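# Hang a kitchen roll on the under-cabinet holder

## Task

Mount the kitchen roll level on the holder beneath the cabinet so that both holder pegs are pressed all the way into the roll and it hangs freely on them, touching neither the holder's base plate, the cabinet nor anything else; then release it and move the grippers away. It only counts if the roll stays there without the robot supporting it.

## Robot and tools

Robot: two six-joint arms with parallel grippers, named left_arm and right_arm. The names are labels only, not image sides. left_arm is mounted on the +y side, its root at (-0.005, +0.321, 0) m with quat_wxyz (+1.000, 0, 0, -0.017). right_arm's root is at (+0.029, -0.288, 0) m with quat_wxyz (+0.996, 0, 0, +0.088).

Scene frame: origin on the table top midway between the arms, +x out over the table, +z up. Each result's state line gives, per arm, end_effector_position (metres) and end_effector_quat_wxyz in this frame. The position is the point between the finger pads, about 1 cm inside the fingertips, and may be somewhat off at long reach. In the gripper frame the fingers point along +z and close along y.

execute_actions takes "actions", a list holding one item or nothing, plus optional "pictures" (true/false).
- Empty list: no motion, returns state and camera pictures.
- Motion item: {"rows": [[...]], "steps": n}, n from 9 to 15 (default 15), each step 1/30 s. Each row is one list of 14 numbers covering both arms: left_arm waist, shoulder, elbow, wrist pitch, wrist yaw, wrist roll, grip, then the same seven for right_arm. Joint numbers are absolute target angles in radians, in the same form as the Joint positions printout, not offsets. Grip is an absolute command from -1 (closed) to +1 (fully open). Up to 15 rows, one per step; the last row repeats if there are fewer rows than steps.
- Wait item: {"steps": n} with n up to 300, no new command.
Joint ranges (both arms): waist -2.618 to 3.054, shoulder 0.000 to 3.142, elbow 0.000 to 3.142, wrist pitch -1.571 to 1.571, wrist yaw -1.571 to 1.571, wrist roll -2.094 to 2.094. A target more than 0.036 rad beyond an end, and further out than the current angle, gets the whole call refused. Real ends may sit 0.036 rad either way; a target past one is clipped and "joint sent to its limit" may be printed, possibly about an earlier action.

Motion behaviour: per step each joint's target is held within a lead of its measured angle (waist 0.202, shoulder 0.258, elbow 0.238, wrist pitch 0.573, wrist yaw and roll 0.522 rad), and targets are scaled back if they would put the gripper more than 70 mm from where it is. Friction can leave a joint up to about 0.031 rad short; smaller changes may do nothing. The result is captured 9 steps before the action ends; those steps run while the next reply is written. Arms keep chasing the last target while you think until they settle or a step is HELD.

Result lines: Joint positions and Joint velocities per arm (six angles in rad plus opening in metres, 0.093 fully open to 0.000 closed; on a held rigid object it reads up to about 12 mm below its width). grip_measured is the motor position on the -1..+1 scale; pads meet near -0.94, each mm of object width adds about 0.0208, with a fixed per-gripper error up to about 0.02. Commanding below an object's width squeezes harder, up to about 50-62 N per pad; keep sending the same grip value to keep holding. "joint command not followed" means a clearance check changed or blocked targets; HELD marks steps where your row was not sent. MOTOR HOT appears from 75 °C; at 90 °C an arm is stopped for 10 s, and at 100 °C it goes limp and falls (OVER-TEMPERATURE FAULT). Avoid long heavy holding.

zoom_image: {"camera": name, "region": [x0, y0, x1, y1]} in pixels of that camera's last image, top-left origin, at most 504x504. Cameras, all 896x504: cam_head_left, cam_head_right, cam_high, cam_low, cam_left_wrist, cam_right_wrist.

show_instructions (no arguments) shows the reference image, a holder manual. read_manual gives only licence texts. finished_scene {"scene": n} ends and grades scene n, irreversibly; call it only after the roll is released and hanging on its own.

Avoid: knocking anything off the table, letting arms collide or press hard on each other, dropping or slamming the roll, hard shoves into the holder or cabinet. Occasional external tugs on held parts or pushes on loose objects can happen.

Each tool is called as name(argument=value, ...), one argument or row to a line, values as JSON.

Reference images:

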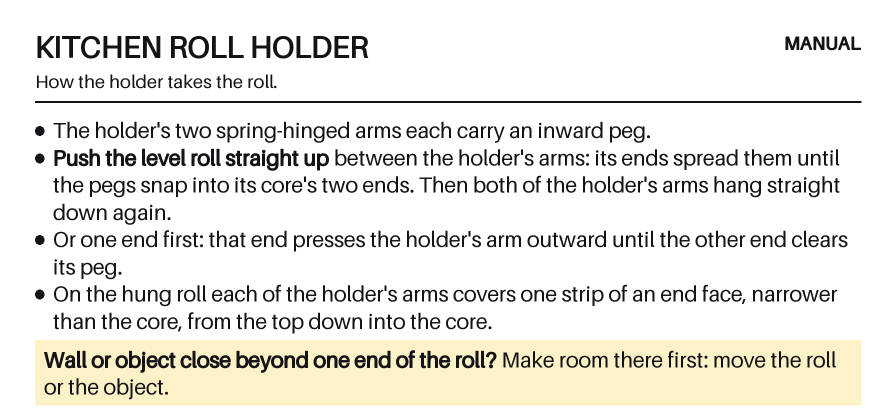

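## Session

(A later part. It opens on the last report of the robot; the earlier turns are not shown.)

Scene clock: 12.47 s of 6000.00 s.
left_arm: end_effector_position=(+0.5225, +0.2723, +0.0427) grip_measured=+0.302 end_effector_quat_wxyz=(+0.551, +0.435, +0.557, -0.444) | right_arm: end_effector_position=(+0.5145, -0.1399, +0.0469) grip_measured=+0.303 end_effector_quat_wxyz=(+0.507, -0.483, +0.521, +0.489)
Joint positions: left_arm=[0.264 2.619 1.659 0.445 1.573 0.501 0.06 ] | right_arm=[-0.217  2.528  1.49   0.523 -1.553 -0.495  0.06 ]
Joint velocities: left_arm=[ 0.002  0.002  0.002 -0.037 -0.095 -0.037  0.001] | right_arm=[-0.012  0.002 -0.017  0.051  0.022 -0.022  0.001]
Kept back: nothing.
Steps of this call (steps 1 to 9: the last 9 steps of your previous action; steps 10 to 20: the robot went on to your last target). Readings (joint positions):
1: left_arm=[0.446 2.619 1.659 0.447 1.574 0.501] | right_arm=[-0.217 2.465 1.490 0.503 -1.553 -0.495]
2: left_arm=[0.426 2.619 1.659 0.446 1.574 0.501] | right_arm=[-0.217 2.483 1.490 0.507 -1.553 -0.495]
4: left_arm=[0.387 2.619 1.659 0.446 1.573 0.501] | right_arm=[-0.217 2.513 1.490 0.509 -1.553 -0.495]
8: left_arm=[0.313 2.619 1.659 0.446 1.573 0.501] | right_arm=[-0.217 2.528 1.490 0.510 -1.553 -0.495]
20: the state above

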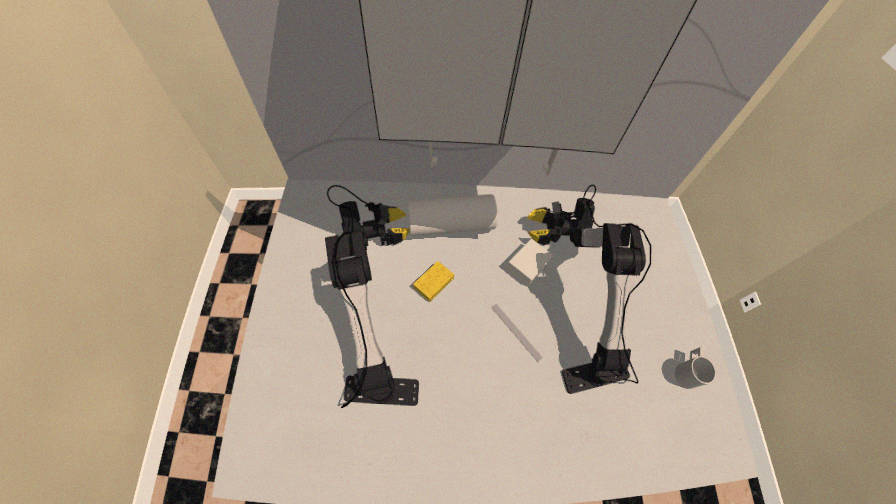

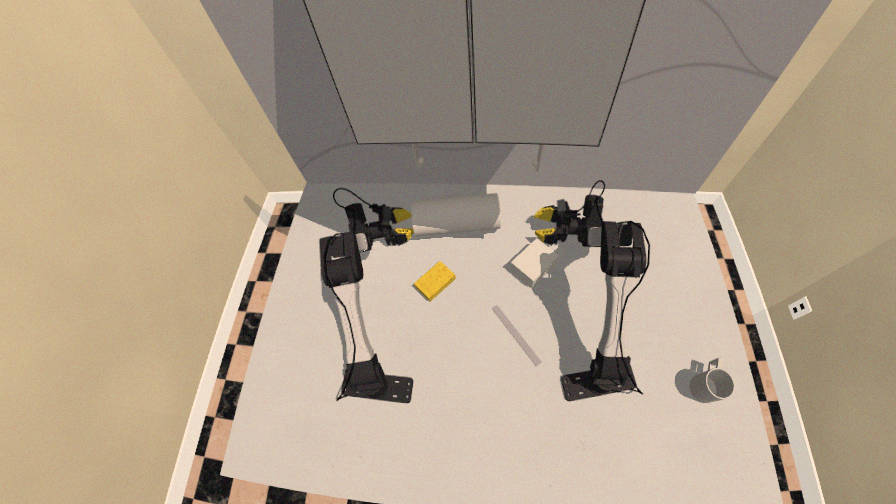

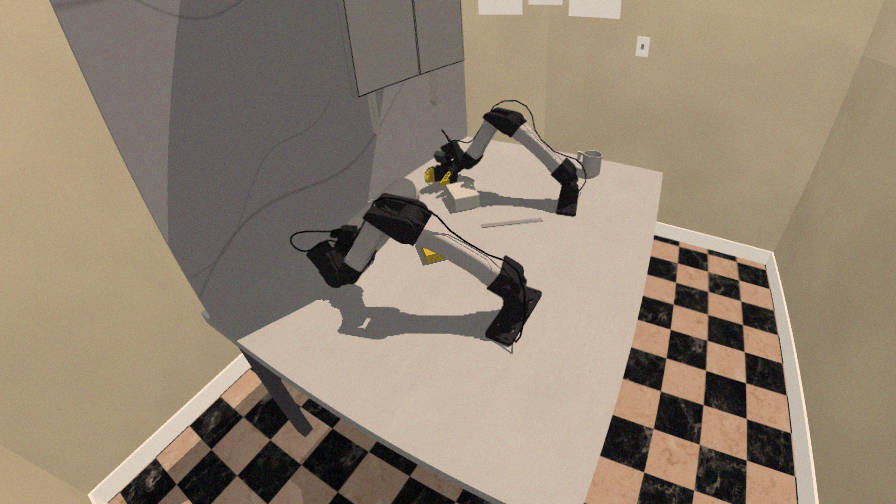

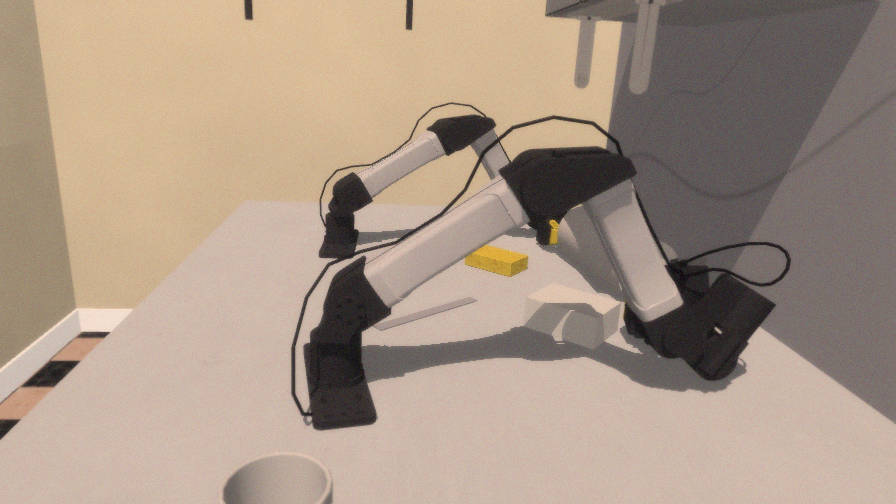

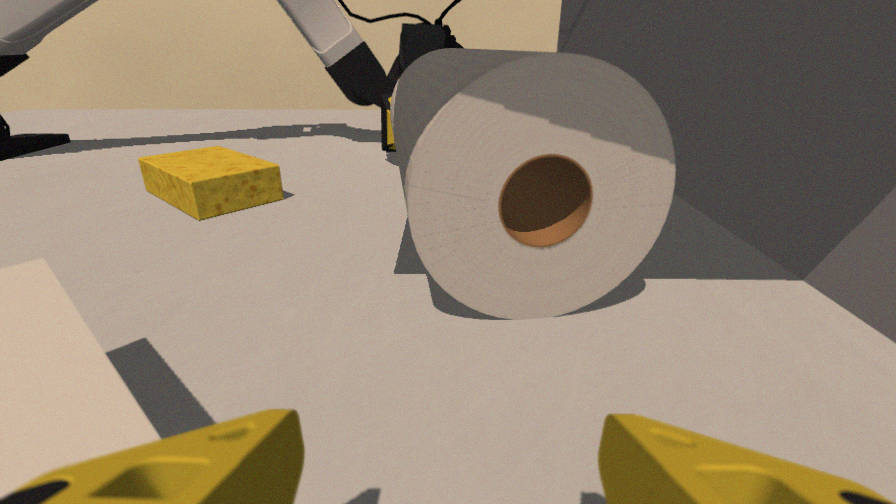

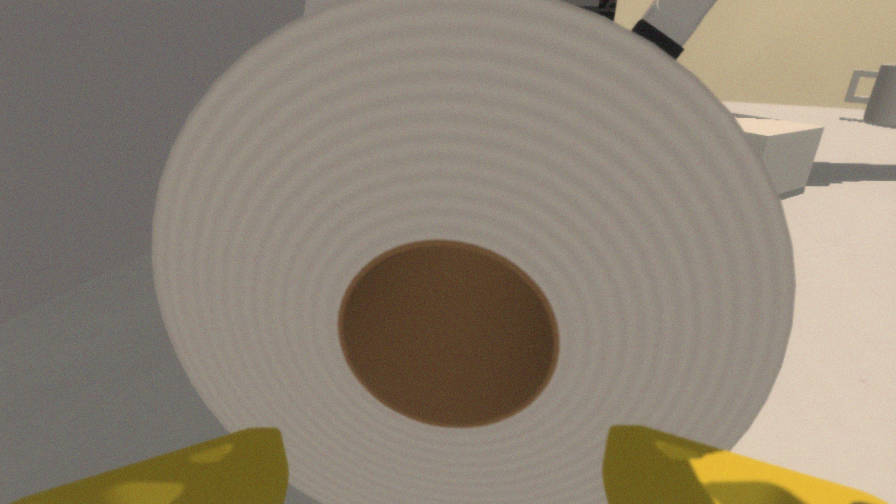

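Good. Continue.

execute_actions(
  actions=[
    {"rows":[[0.25,2.6,1.68,0.44,1.59,0.5,0.3,-0.21,2.53,1.5,0.53,-1.55,-0.5,0.3],[0.24,2.6,1.68,0.44,1.59,0.5,0.3,-0.21,2.53,1.5,0.53,-1.55,-0.5,0.3],[0.23,2.6,1.68,0.44,1.59,0.5,0.3,-0.21,2.53,1.5,0.53,-1.55,-0.5,0.3],[0.215,2.6,1.68,0.44,1.59,0.5,0.3,-0.21,2.53,1.5,0.53,-1.55,-0.5,0.3],[0.20,2.6,1.68,0.44,1.59,0.5,0.3,-0.21,2.53,1.5,0.53,-1.55,-0.5,0.3],[0.185,2.6,1.68,0.44,1.59,0.5,0.3,-0.21,2.53,1.5,0.53,-1.55,-0.5,0.3],[0.17,2.6,1.68,0.44,1.59,0.5,0.3,-0.21,2.53,1.5,0.53,-1.55,-0.5,0.3],[0.155,2.6,1.68,0.44,1.59,0.5,0.3,-0.21,2.53,1.5,0.53,-1.55,-0.5,0.3],[0.14,2.6,1.68,0.44,1.59,0.5,0.3,-0.21,2.53,1.5,0.53,-1.55,-0.5,0.3],[0.125,2.6,1.68,0.44,1.59,0.5,0.3,-0.21,2.53,1.5,0.53,-1.55,-0.5,0.3],[0.11,2.6,1.68,0.44,1.59,0.5,0.3,-0.21,2.53,1.5,0.53,-1.55,-0.5,0.3],[0.1,2.6,1.68,0.44,1.59,0.5,0.3,-0.21,2.53,1.5,0.53,-1.55,-0.5,0.3],[0.09,2.6,1.68,0.44,1.59,0.5,0.3,-0.21,2.53,1.5,0.53,-1.55,-0.5,0.3],[0.08,2.6,1.68,0.44,1.59,0.5,0.3,-0.21,2.53,1.5,0.53,-1.55,-0.5,0.3]]},
  ],
)

execute_actions(
  actions=[
    {"steps":20},
  ],
  pictures=true,
)

Scene clock: 14.73 s of 6000.00 s.
left_arm: end_effector_position=(+0.5204, +0.2567, +0.0429) grip_measured=+0.302 end_effector_quat_wxyz=(+0.544, +0.444, +0.549, -0.453) | right_arm: end_effector_position=(+0.5146, -0.1399, +0.0469) grip_measured=+0.303 end_effector_quat_wxyz=(+0.507, -0.483, +0.521, +0.488)
Joint positions: left_arm=[0.235 2.619 1.659 0.445 1.576 0.501 0.06 ] | right_arm=[-0.217  2.528  1.49   0.524 -1.553 -0.495  0.06 ]
Joint velocities: left_arm=[-0.339 -0.007 -0.007 -0.051  0.037 -0.037  0.001] | right_arm=[ 0.007 -0.002 -0.007  0.007 -0.022 -0.037 -0.   ]
joint sent to its limit (left arm) — the command would take joint 5 (wrist yaw) past its upper limit, so that joint was sent only as far as its limit.
Steps of this call (steps 1 to 15: the robot went on to your last target; steps 16 to 62: nothing new was sent; steps 63 to 68: the first 6 steps of this action). Readings (joint positions):
63: left_arm=[0.264 2.619 1.659 0.445 1.573 0.501] | right_arm=[-0.217 2.528 1.490 0.524 -1.553 -0.495]
64: left_arm=[0.262 2.619 1.659 0.445 1.574 0.501] | right_arm=[-0.217 2.528 1.490 0.524 -1.553 -0.495]
66: left_arm=[0.253 2.619 1.659 0.445 1.574 0.501] | right_arm=[-0.217 2.528 1.490 0.524 -1.553 -0.495]
68: the state above

Scene clock: 15.40 s of 6000.00 s.
left_arm: end_effector_position=(+0.5031, +0.1737, +0.0431) grip_measured=+0.302 end_effector_quat_wxyz=(+0.506, +0.487, +0.511, -0.496) | right_arm: end_effector_position=(+0.5146, -0.1399, +0.0469) grip_measured=+0.303 end_effector_quat_wxyz=(+0.507, -0.483, +0.521, +0.488)
Joint positions: left_arm=[0.074 2.619 1.659 0.445 1.578 0.501 0.06 ] | right_arm=[-0.217  2.528  1.49   0.524 -1.553 -0.495  0.06 ]
Joint velocities: left_arm=[ 0.002 -0.007 -0.007  0.051  0.037 -0.095  0.001] | right_arm=[ 0.017 -0.012  0.007 -0.037 -0.007 -0.037  0.001]
joint sent to its limit (left arm) — the command would take joint 5 (wrist yaw) past its upper limit, so that joint was sent only as far as its limit.
Kept back: nothing.
Steps of this call (steps 1 to 9: the last 9 steps of your previous action; steps 10 to 20: the robot went on to your last target). Readings (joint positions):
1: left_arm=[0.221 2.619 1.659 0.445 1.576 0.501] | right_arm=[-0.217 2.528 1.490 0.524 -1.553 -0.495]
2: left_arm=[0.206 2.619 1.659 0.445 1.576 0.501] | right_arm=[-0.217 2.528 1.490 0.524 -1.553 -0.495]
4: left_arm=[0.171 2.619 1.659 0.445 1.577 0.501] | right_arm=[-0.217 2.528 1.490 0.524 -1.553 -0.495]
8: left_arm=[0.100 2.619 1.659 0.445 1.577 0.501] | right_arm=[-0.217 2.528 1.490 0.524 -1.553 -0.495]
20: the state above

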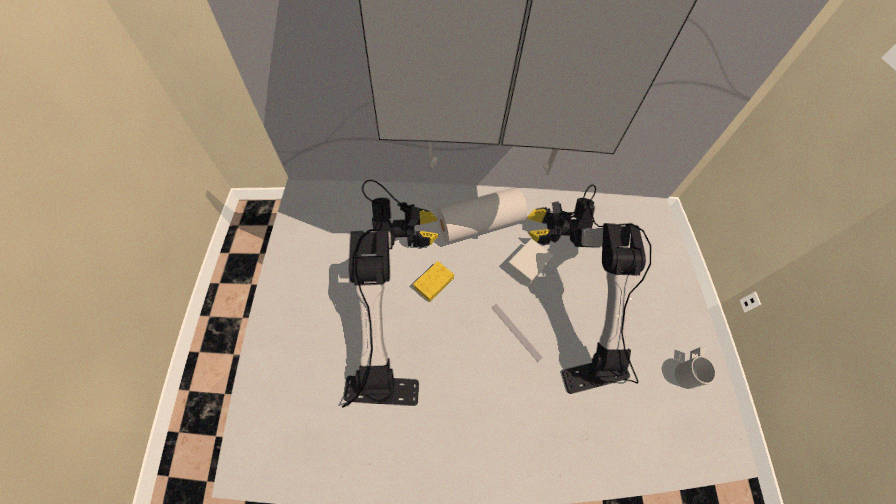

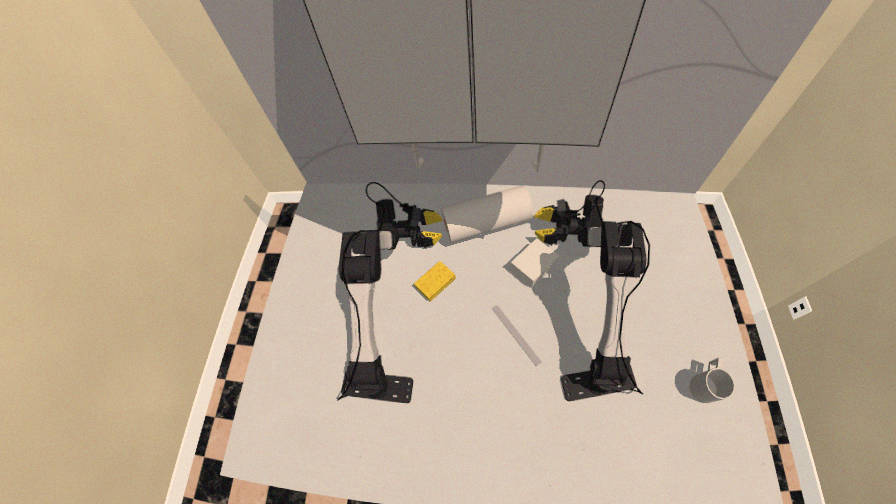

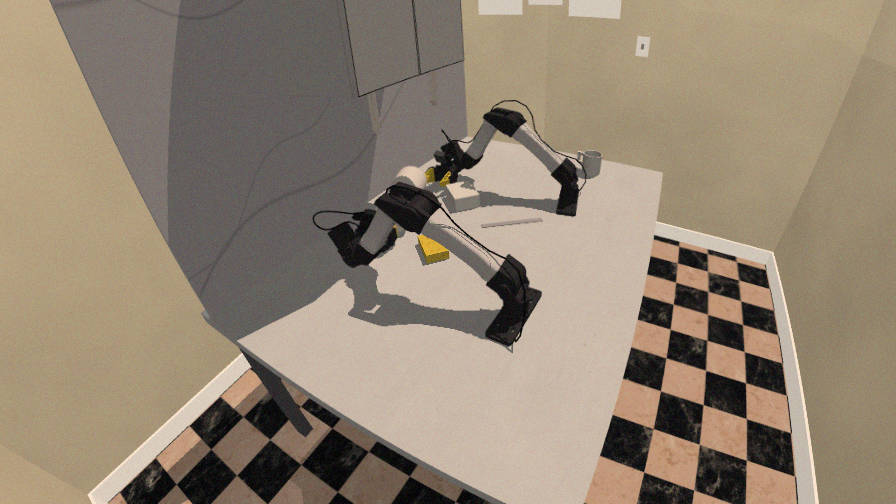

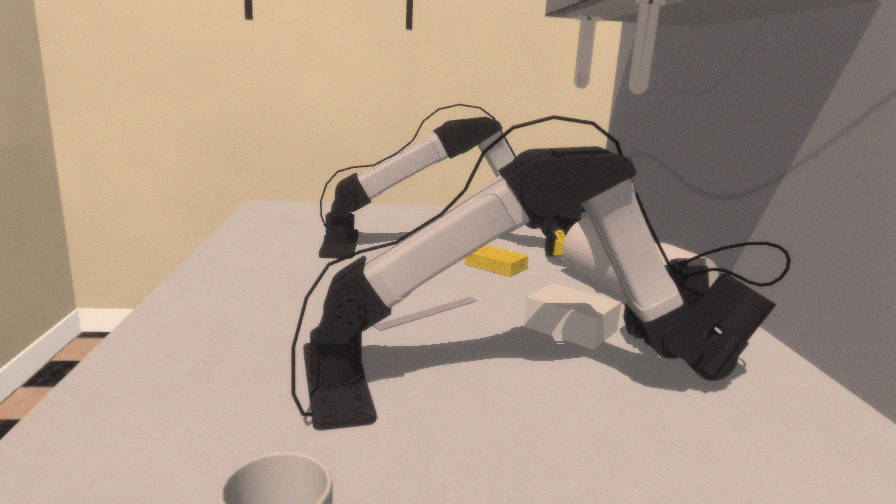

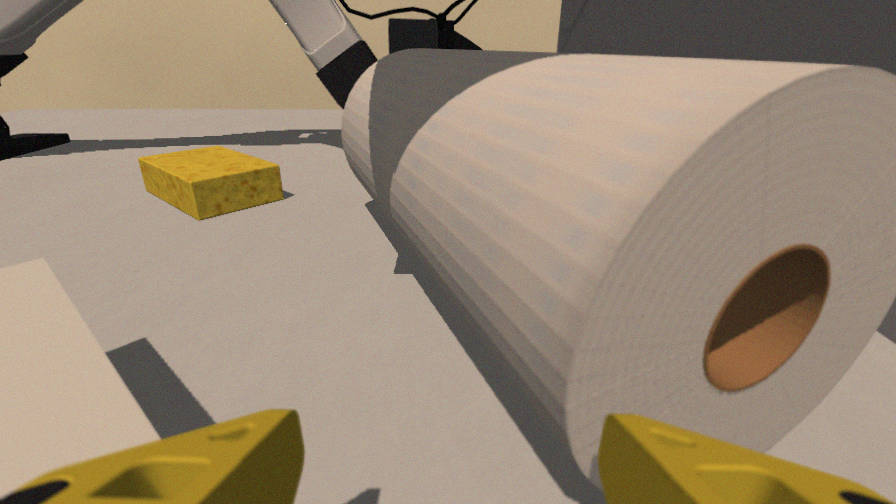

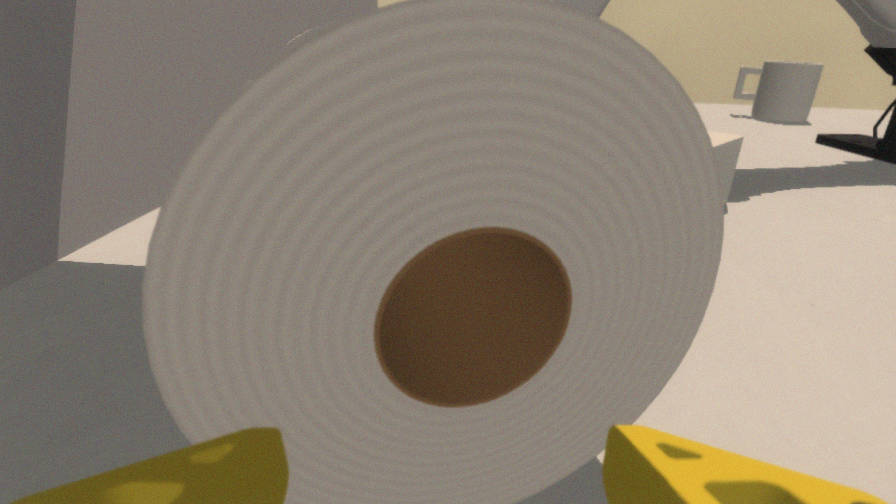

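execute_actions(
  actions=[
    {"rows":[[0.13,2.6,1.68,0.44,1.57,0.5,0.3,-0.25,2.53,1.58,0.5,-1.55,-0.5,0.3],[0.13,2.6,1.68,0.44,1.57,0.5,0.3,-0.25,2.55,1.63,0.46,-1.55,-0.5,0.3],[0.13,2.6,1.68,0.44,1.57,0.5,0.3,-0.25,2.58,1.68,0.42,-1.55,-0.5,0.5],[0.13,2.6,1.68,0.44,1.57,0.5,0.3,-0.25,2.6,1.72,0.4,-1.55,-0.5,0.7],[0.13,2.6,1.68,0.44,1.57,0.5,0.3,-0.25,2.628,1.757,0.38,-1.55,-0.5,1]]},
  ],
)

execute_actions(
  actions=[
    {"rows":[[0.13,2.6,1.68,0.44,1.57,0.5,0.3,-0.17,2.628,1.757,0.38,-1.55,-0.5,1]]},
  ],
)

execute_actions(
  actions=[
    {"steps":15},
  ],
  pictures=true,
)

Scene clock: 16.50 s of 6000.00 s.
left_arm: end_effector_position=(+0.5100, +0.1991, +0.0430) grip_measured=+0.302 end_effector_quat_wxyz=(+0.518, +0.474, +0.524, -0.483) | right_arm: end_effector_position=(+0.5556, -0.1533, +0.0701) grip_measured=+0.963 end_effector_quat_wxyz=(+0.533, -0.498, +0.506, +0.461)
Joint positions: left_arm=[0.124 2.619 1.659 0.445 1.576 0.501 0.06 ] | right_arm=[-0.24   2.586  1.707  0.447 -1.552 -0.495  0.091]
Joint velocities: left_arm=[ 0.247 -0.002 -0.012 -0.095 -0.007 -0.007  0.001] | right_arm=[-0.11   0.232  0.916 -0.212  0.066  0.051  0.085]
joint sent to its limit (left arm) — the command would take joint 5 (wrist yaw) past its upper limit, so that joint was sent only as far as its limit.
Steps of this call (steps 1 to 15: the robot went on to your last target; steps 16 to 27: nothing new was sent; steps 28 to 33: the first 6 steps of this action). Readings (joint positions):
28: left_arm=[0.078 2.619 1.659 0.445 1.578 0.501] | right_arm=[-0.219 2.529 1.500 0.517 -1.554 -0.495]
29: left_arm=[0.084 2.619 1.659 0.445 1.578 0.501] | right_arm=[-0.222 2.536 1.527 0.503 -1.556 -0.495]
31: left_arm=[0.104 2.619 1.659 0.445 1.577 0.501] | right_arm=[-0.230 2.561 1.618 0.470 -1.556 -0.495]
33: the state above

Scene clock: 17.00 s of 6000.00 s.
left_arm: end_effector_position=(+0.5115, +0.2050, +0.0429) grip_measured=+0.302 end_effector_quat_wxyz=(+0.521, +0.470, +0.527, -0.479) | right_arm: end_effector_position=(+0.5501, -0.1210, +0.0637) grip_measured=+1.000 end_effector_quat_wxyz=(+0.508, -0.503, +0.502, +0.488)
Joint positions: left_arm=[0.135 2.619 1.659 0.445 1.575 0.501 0.06 ] | right_arm=[-0.178  2.611  1.744  0.393 -1.551 -0.495  0.093]
Joint velocities: left_arm=[-0.002 -0.012 -0.012 -0.022  0.022 -0.022 -0.001] | right_arm=[ 0.359  0.002 -0.012 -0.051 -0.051 -0.051  0.   ]
Steps of this call (steps 1 to 9: the last 9 steps of your previous action; steps 10 to 15: the first 6 steps of this action). Readings (joint positions):
10: left_arm=[0.135 2.619 1.659 0.445 1.575 0.501] | right_arm=[-0.243 2.609 1.744 0.399 -1.551 -0.495]
11: left_arm=[0.135 2.619 1.659 0.445 1.575 0.501] | right_arm=[-0.235 2.611 1.744 0.396 -1.551 -0.495]
13: left_arm=[0.135 2.619 1.659 0.445 1.575 0.501] | right_arm=[-0.207 2.611 1.744 0.393 -1.551 -0.495]
15: the state above

Scene clock: 17.50 s of 6000.00 s.
left_arm: end_effector_position=(+0.5115, +0.2050, +0.0429) grip_measured=+0.302 end_effector_quat_wxyz=(+0.521, +0.470, +0.527, -0.479) | right_arm: end_effector_position=(+0.5475, -0.1133, +0.0636) grip_measured=+1.000 end_effector_quat_wxyz=(+0.504, -0.506, +0.499, +0.492)
Joint positions: left_arm=[0.135 2.619 1.659 0.445 1.575 0.501 0.06 ] | right_arm=[-0.163  2.611  1.744  0.391 -1.551 -0.495  0.093]
Joint velocities: left_arm=[ 0.017 -0.007 -0.002  0.007  0.007  0.007 -0.001] | right_arm=[ 0.002  0.007 -0.002  0.037  0.007  0.007  0.   ]
Kept back: nothing.
Steps of this call (steps 1 to 9: the last 9 steps of your previous action; steps 10 to 15: the robot went on to your last target). Readings (joint positions):
1: left_arm=[0.135 2.619 1.659 0.445 1.575 0.501] | right_arm=[-0.167 2.611 1.744 0.393 -1.551 -0.495]
2: left_arm=[0.135 2.619 1.659 0.445 1.575 0.501] | right_arm=[-0.161 2.611 1.744 0.392 -1.551 -0.495]
4: left_arm=[0.135 2.619 1.659 0.445 1.575 0.501] | right_arm=[-0.156 2.611 1.744 0.392 -1.551 -0.495]
8: left_arm=[0.135 2.619 1.659 0.445 1.575 0.501] | right_arm=[-0.162 2.611 1.744 0.391 -1.551 -0.495]
15: the state above

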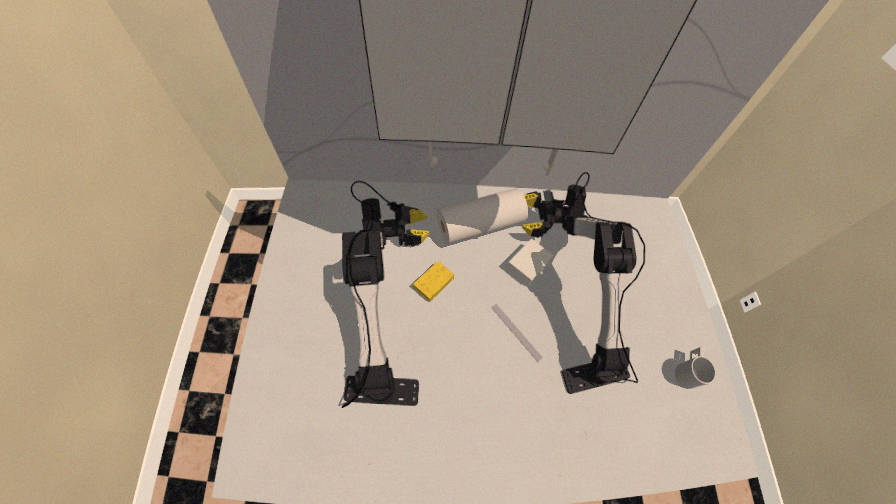

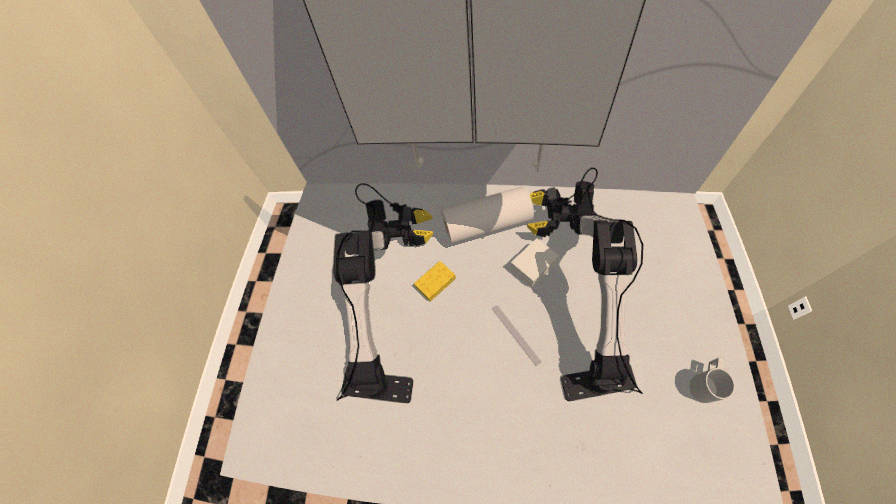

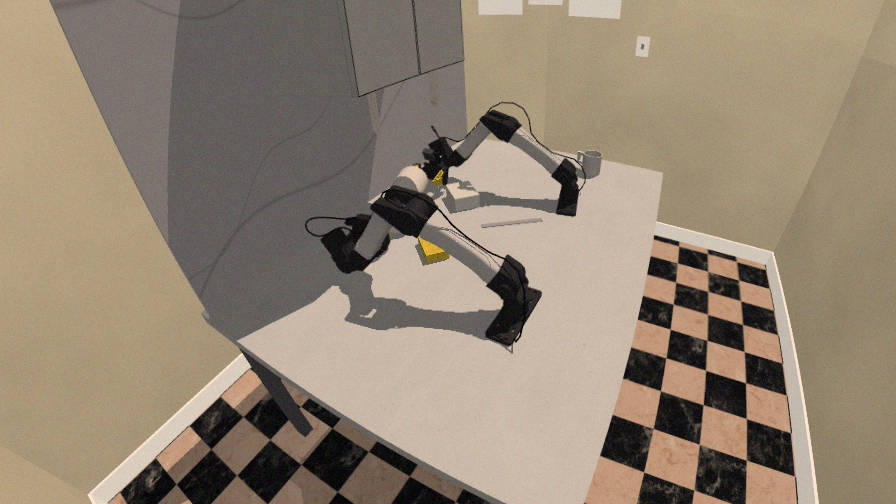

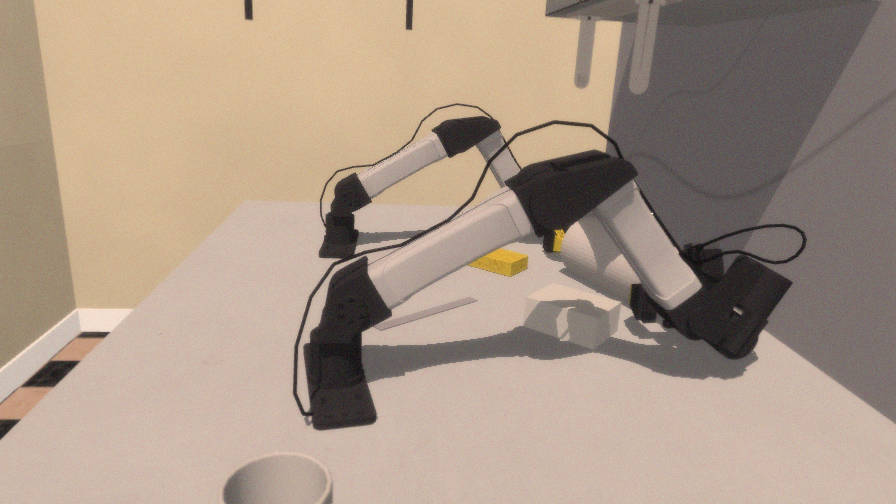

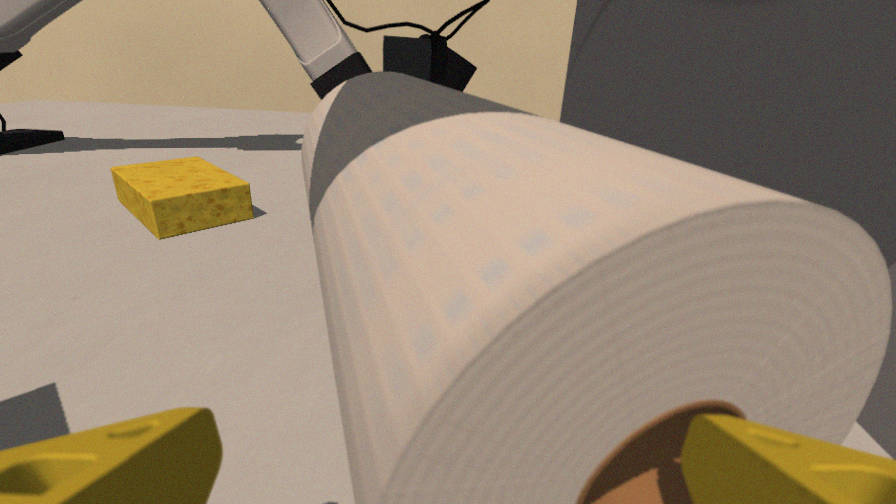

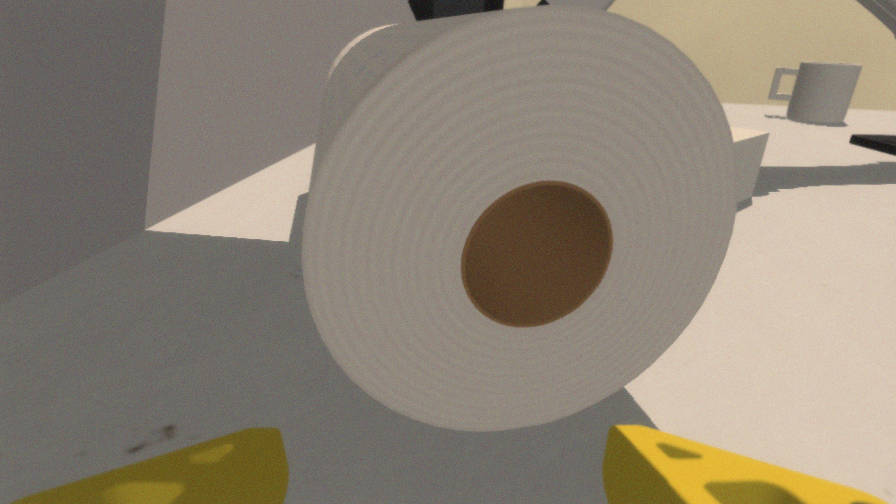

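execute_actions(
  actions=[
    {"rows":[[0.13,2.6,1.68,0.44,1.57,0.5,0.3,-0.165,2.65,1.757,0.38,-1.55,-0.5,0.75],[0.13,2.6,1.68,0.44,1.57,0.5,0.3,-0.165,2.65,1.757,0.38,-1.55,-0.5,0.75],[0.13,2.6,1.68,0.44,1.57,0.5,0.3,-0.165,2.65,1.757,0.38,-1.55,-0.5,0.75],[0.13,2.6,1.68,0.44,1.57,0.5,0.3,-0.165,2.65,1.757,0.38,-1.55,-0.5,0.75],[0.13,2.6,1.68,0.44,1.57,0.5,0.3,-0.13,2.65,1.757,0.38,-1.55,-0.5,0.75]]},
  ],
)

execute_actions(
  actions=[
    {"rows":[[0.13,2.6,1.68,0.44,1.57,0.5,0.3,-0.13,2.6,1.72,0.39,-1.55,-0.5,0.6],[0.13,2.6,1.68,0.44,1.57,0.5,0.3,-0.13,2.59,1.70,0.4,-1.55,-0.5,0.5],[0.13,2.6,1.68,0.44,1.57,0.5,0.3,-0.13,2.58,1.68,0.41,-1.55,-0.5,0.4],[0.13,2.6,1.68,0.44,1.57,0.5,0.3,-0.13,2.57,1.66,0.42,-1.55,-0.5,0.3],[0.13,2.6,1.68,0.44,1.57,0.5,0.3,-0.13,2.56,1.64,0.43,-1.55,-0.5,0.2],[0.13,2.6,1.68,0.44,1.57,0.5,0.3,-0.13,2.55,1.62,0.44,-1.55,-0.5,0.1],[0.13,2.6,1.68,0.44,1.57,0.5,0.3,-0.13,2.54,1.6,0.45,-1.55,-0.5,0.1],[0.13,2.6,1.68,0.44,1.57,0.5,0.3,-0.13,2.53,1.58,0.46,-1.55,-0.5,0.1],[0.13,2.6,1.68,0.44,1.57,0.5,0.3,-0.13,2.52,1.56,0.47,-1.55,-0.5,0.1],[0.13,2.6,1.68,0.44,1.57,0.5,0.3,-0.13,2.51,1.54,0.48,-1.55,-0.5,0.1],[0.13,2.6,1.68,0.44,1.57,0.5,0.3,-0.13,2.5,1.52,0.49,-1.55,-0.5,0.1],[0.13,2.6,1.68,0.44,1.57,0.5,0.3,-0.13,2.495,1.5,0.5,-1.55,-0.5,0.1],[0.13,2.6,1.68,0.44,1.57,0.5,0.3,-0.13,2.49,1.48,0.51,-1.55,-0.5,0.1],[0.13,2.6,1.68,0.44,1.57,0.5,0.3,-0.13,2.49,1.46,0.52,-1.55,-0.5,0.1]]},
  ],
)

execute_actions(
  actions=[
    {"steps":20},
  ],
  pictures=true,
)

Scene clock: 18.90 s of 6000.00 s.
left_arm: end_effector_position=(+0.5115, +0.2050, +0.0429) grip_measured=+0.302 end_effector_quat_wxyz=(+0.521, +0.470, +0.527, -0.479) | right_arm: end_effector_position=(+0.5457, -0.1109, +0.0547) grip_measured=+0.753 end_effector_quat_wxyz=(+0.498, -0.503, +0.502, +0.498)
Joint positions: left_arm=[0.135 2.619 1.659 0.445 1.575 0.501 0.06 ] | right_arm=[-0.159  2.629  1.744  0.391 -1.551 -0.495  0.081]
Joint velocities: left_arm=[ 0.017  0.002  0.002 -0.037 -0.022 -0.007 -0.001] | right_arm=[ 0.095  0.061 -0.002 -0.037  0.037 -0.051 -0.001]
Steps of this call (steps 1 to 15: the robot went on to your last target; steps 16 to 36: nothing new was sent; steps 37 to 42: the first 6 steps of this action). Readings (joint positions):
37: left_arm=[0.135 2.619 1.659 0.445 1.575 0.501] | right_arm=[-0.163 2.613 1.744 0.391 -1.551 -0.495]
38: left_arm=[0.135 2.619 1.659 0.445 1.575 0.501] | right_arm=[-0.163 2.615 1.744 0.391 -1.551 -0.495]
40: left_arm=[0.135 2.619 1.659 0.445 1.575 0.501] | right_arm=[-0.163 2.622 1.744 0.391 -1.551 -0.495]
42: the state above

Scene clock: 19.40 s of 6000.00 s.
left_arm: end_effector_position=(+0.5115, +0.2050, +0.0429) grip_measured=+0.302 end_effector_quat_wxyz=(+0.521, +0.470, +0.527, -0.479) | right_arm: end_effector_position=(+0.5316, -0.0978, +0.0599) grip_measured=+0.149 end_effector_quat_wxyz=(+0.490, -0.507, +0.499, +0.504)
Joint positions: left_arm=[0.135 2.619 1.659 0.445 1.575 0.501 0.06 ] | right_arm=[-0.132  2.583  1.676  0.405 -1.547 -0.496  0.052]
Joint velocities: left_arm=[-0.012  0.007 -0.027  0.037 -0.066 -0.022 -0.001] | right_arm=[-0.002 -0.325 -0.574  0.066  0.095  0.007 -0.095]
Steps of this call (steps 1 to 9: the last 9 steps of your previous action; steps 10 to 15: the first 6 steps of this action). Readings (joint positions):
10: left_arm=[0.135 2.619 1.659 0.445 1.575 0.501] | right_arm=[-0.132 2.631 1.744 0.388 -1.551 -0.496]
11: left_arm=[0.135 2.619 1.659 0.445 1.575 0.501] | right_arm=[-0.132 2.627 1.739 0.389 -1.550 -0.496]
13: left_arm=[0.135 2.619 1.659 0.445 1.575 0.501] | right_arm=[-0.132 2.607 1.712 0.395 -1.548 -0.496]
15: the state above

Scene clock: 20.07 s of 6000.00 s.
left_arm: end_effector_position=(+0.5115, +0.2050, +0.0429) grip_measured=+0.302 end_effector_quat_wxyz=(+0.521, +0.470, +0.527, -0.479) | right_arm: end_effector_position=(+0.5018, -0.0991, +0.0564) grip_measured=+0.103 end_effector_quat_wxyz=(+0.489, -0.506, +0.499, +0.505)
Joint positions: left_arm=[0.135 2.619 1.659 0.445 1.575 0.501 0.06 ] | right_arm=[-0.132  2.504  1.488  0.511 -1.546 -0.496  0.05 ]
Joint velocities: left_arm=[ 0.007 -0.002 -0.007 -0.007 -0.037 -0.022 -0.001] | right_arm=[ 0.007  0.022  0.002 -0.081 -0.007  0.081  0.001]
Kept back: nothing.
Steps of this call (steps 1 to 9: the last 9 steps of your previous action; steps 10 to 20: the robot went on to your last target). Readings (joint positions):
1: left_arm=[0.135 2.619 1.659 0.445 1.575 0.501] | right_arm=[-0.132 2.572 1.656 0.412 -1.547 -0.496]
2: left_arm=[0.135 2.619 1.659 0.445 1.575 0.501] | right_arm=[-0.132 2.562 1.636 0.418 -1.547 -0.496]
4: left_arm=[0.135 2.619 1.659 0.445 1.575 0.501] | right_arm=[-0.132 2.544 1.595 0.434 -1.546 -0.496]
8: left_arm=[0.135 2.619 1.659 0.445 1.575 0.501] | right_arm=[-0.132 2.512 1.516 0.471 -1.546 -0.496]
20: the state above

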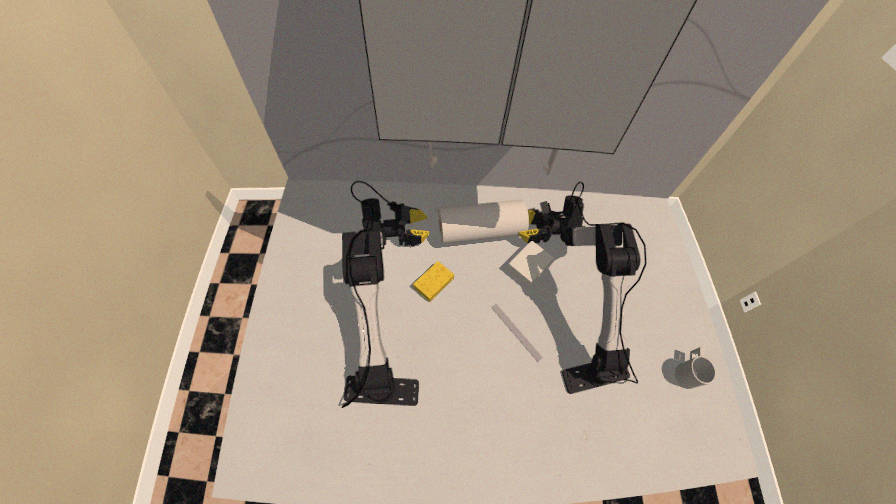

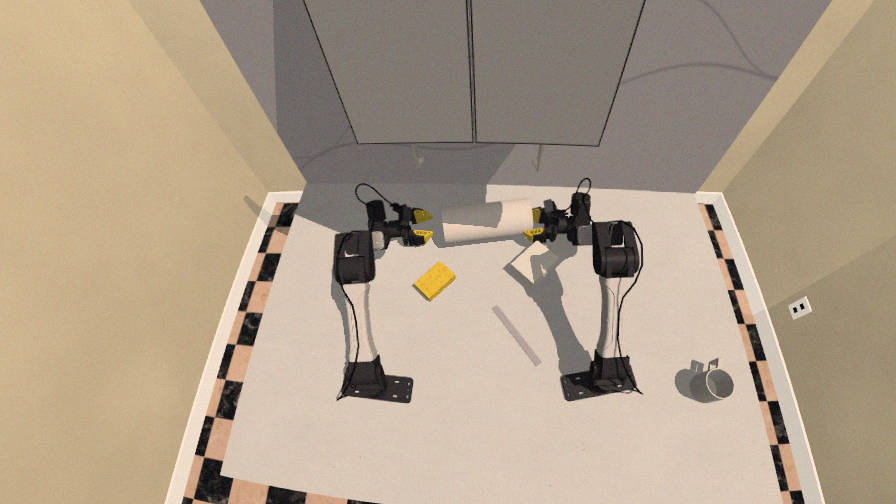

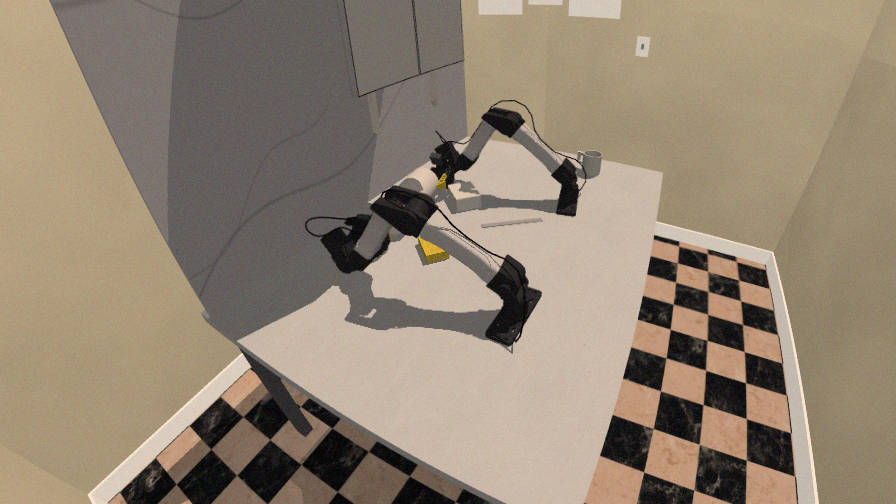

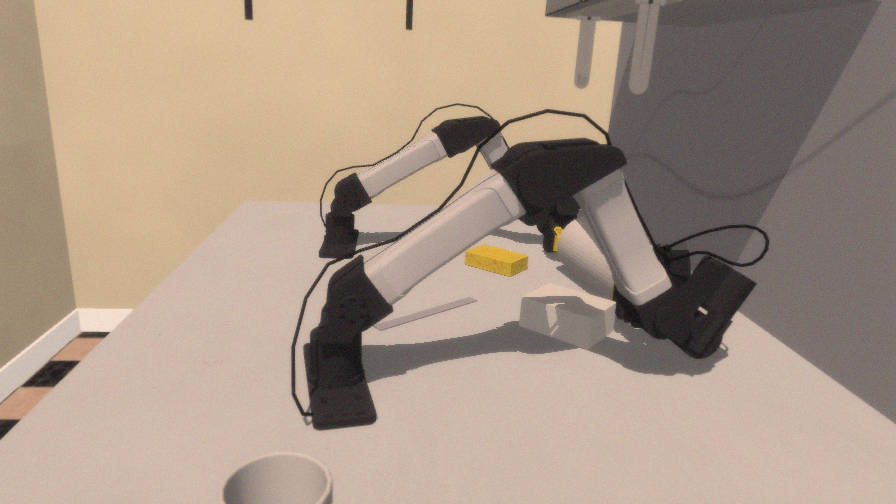

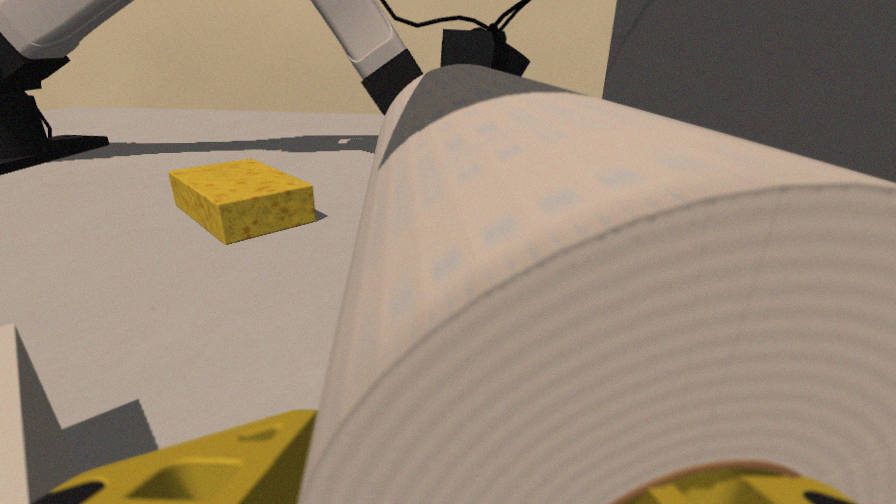

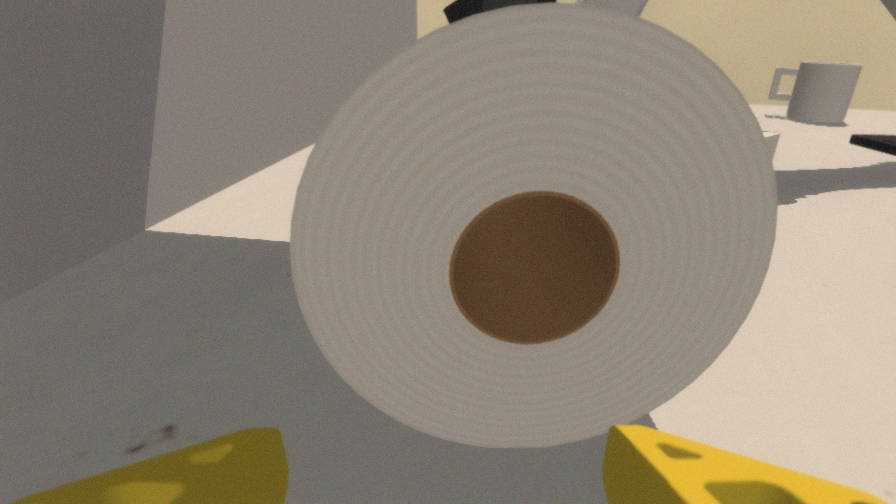

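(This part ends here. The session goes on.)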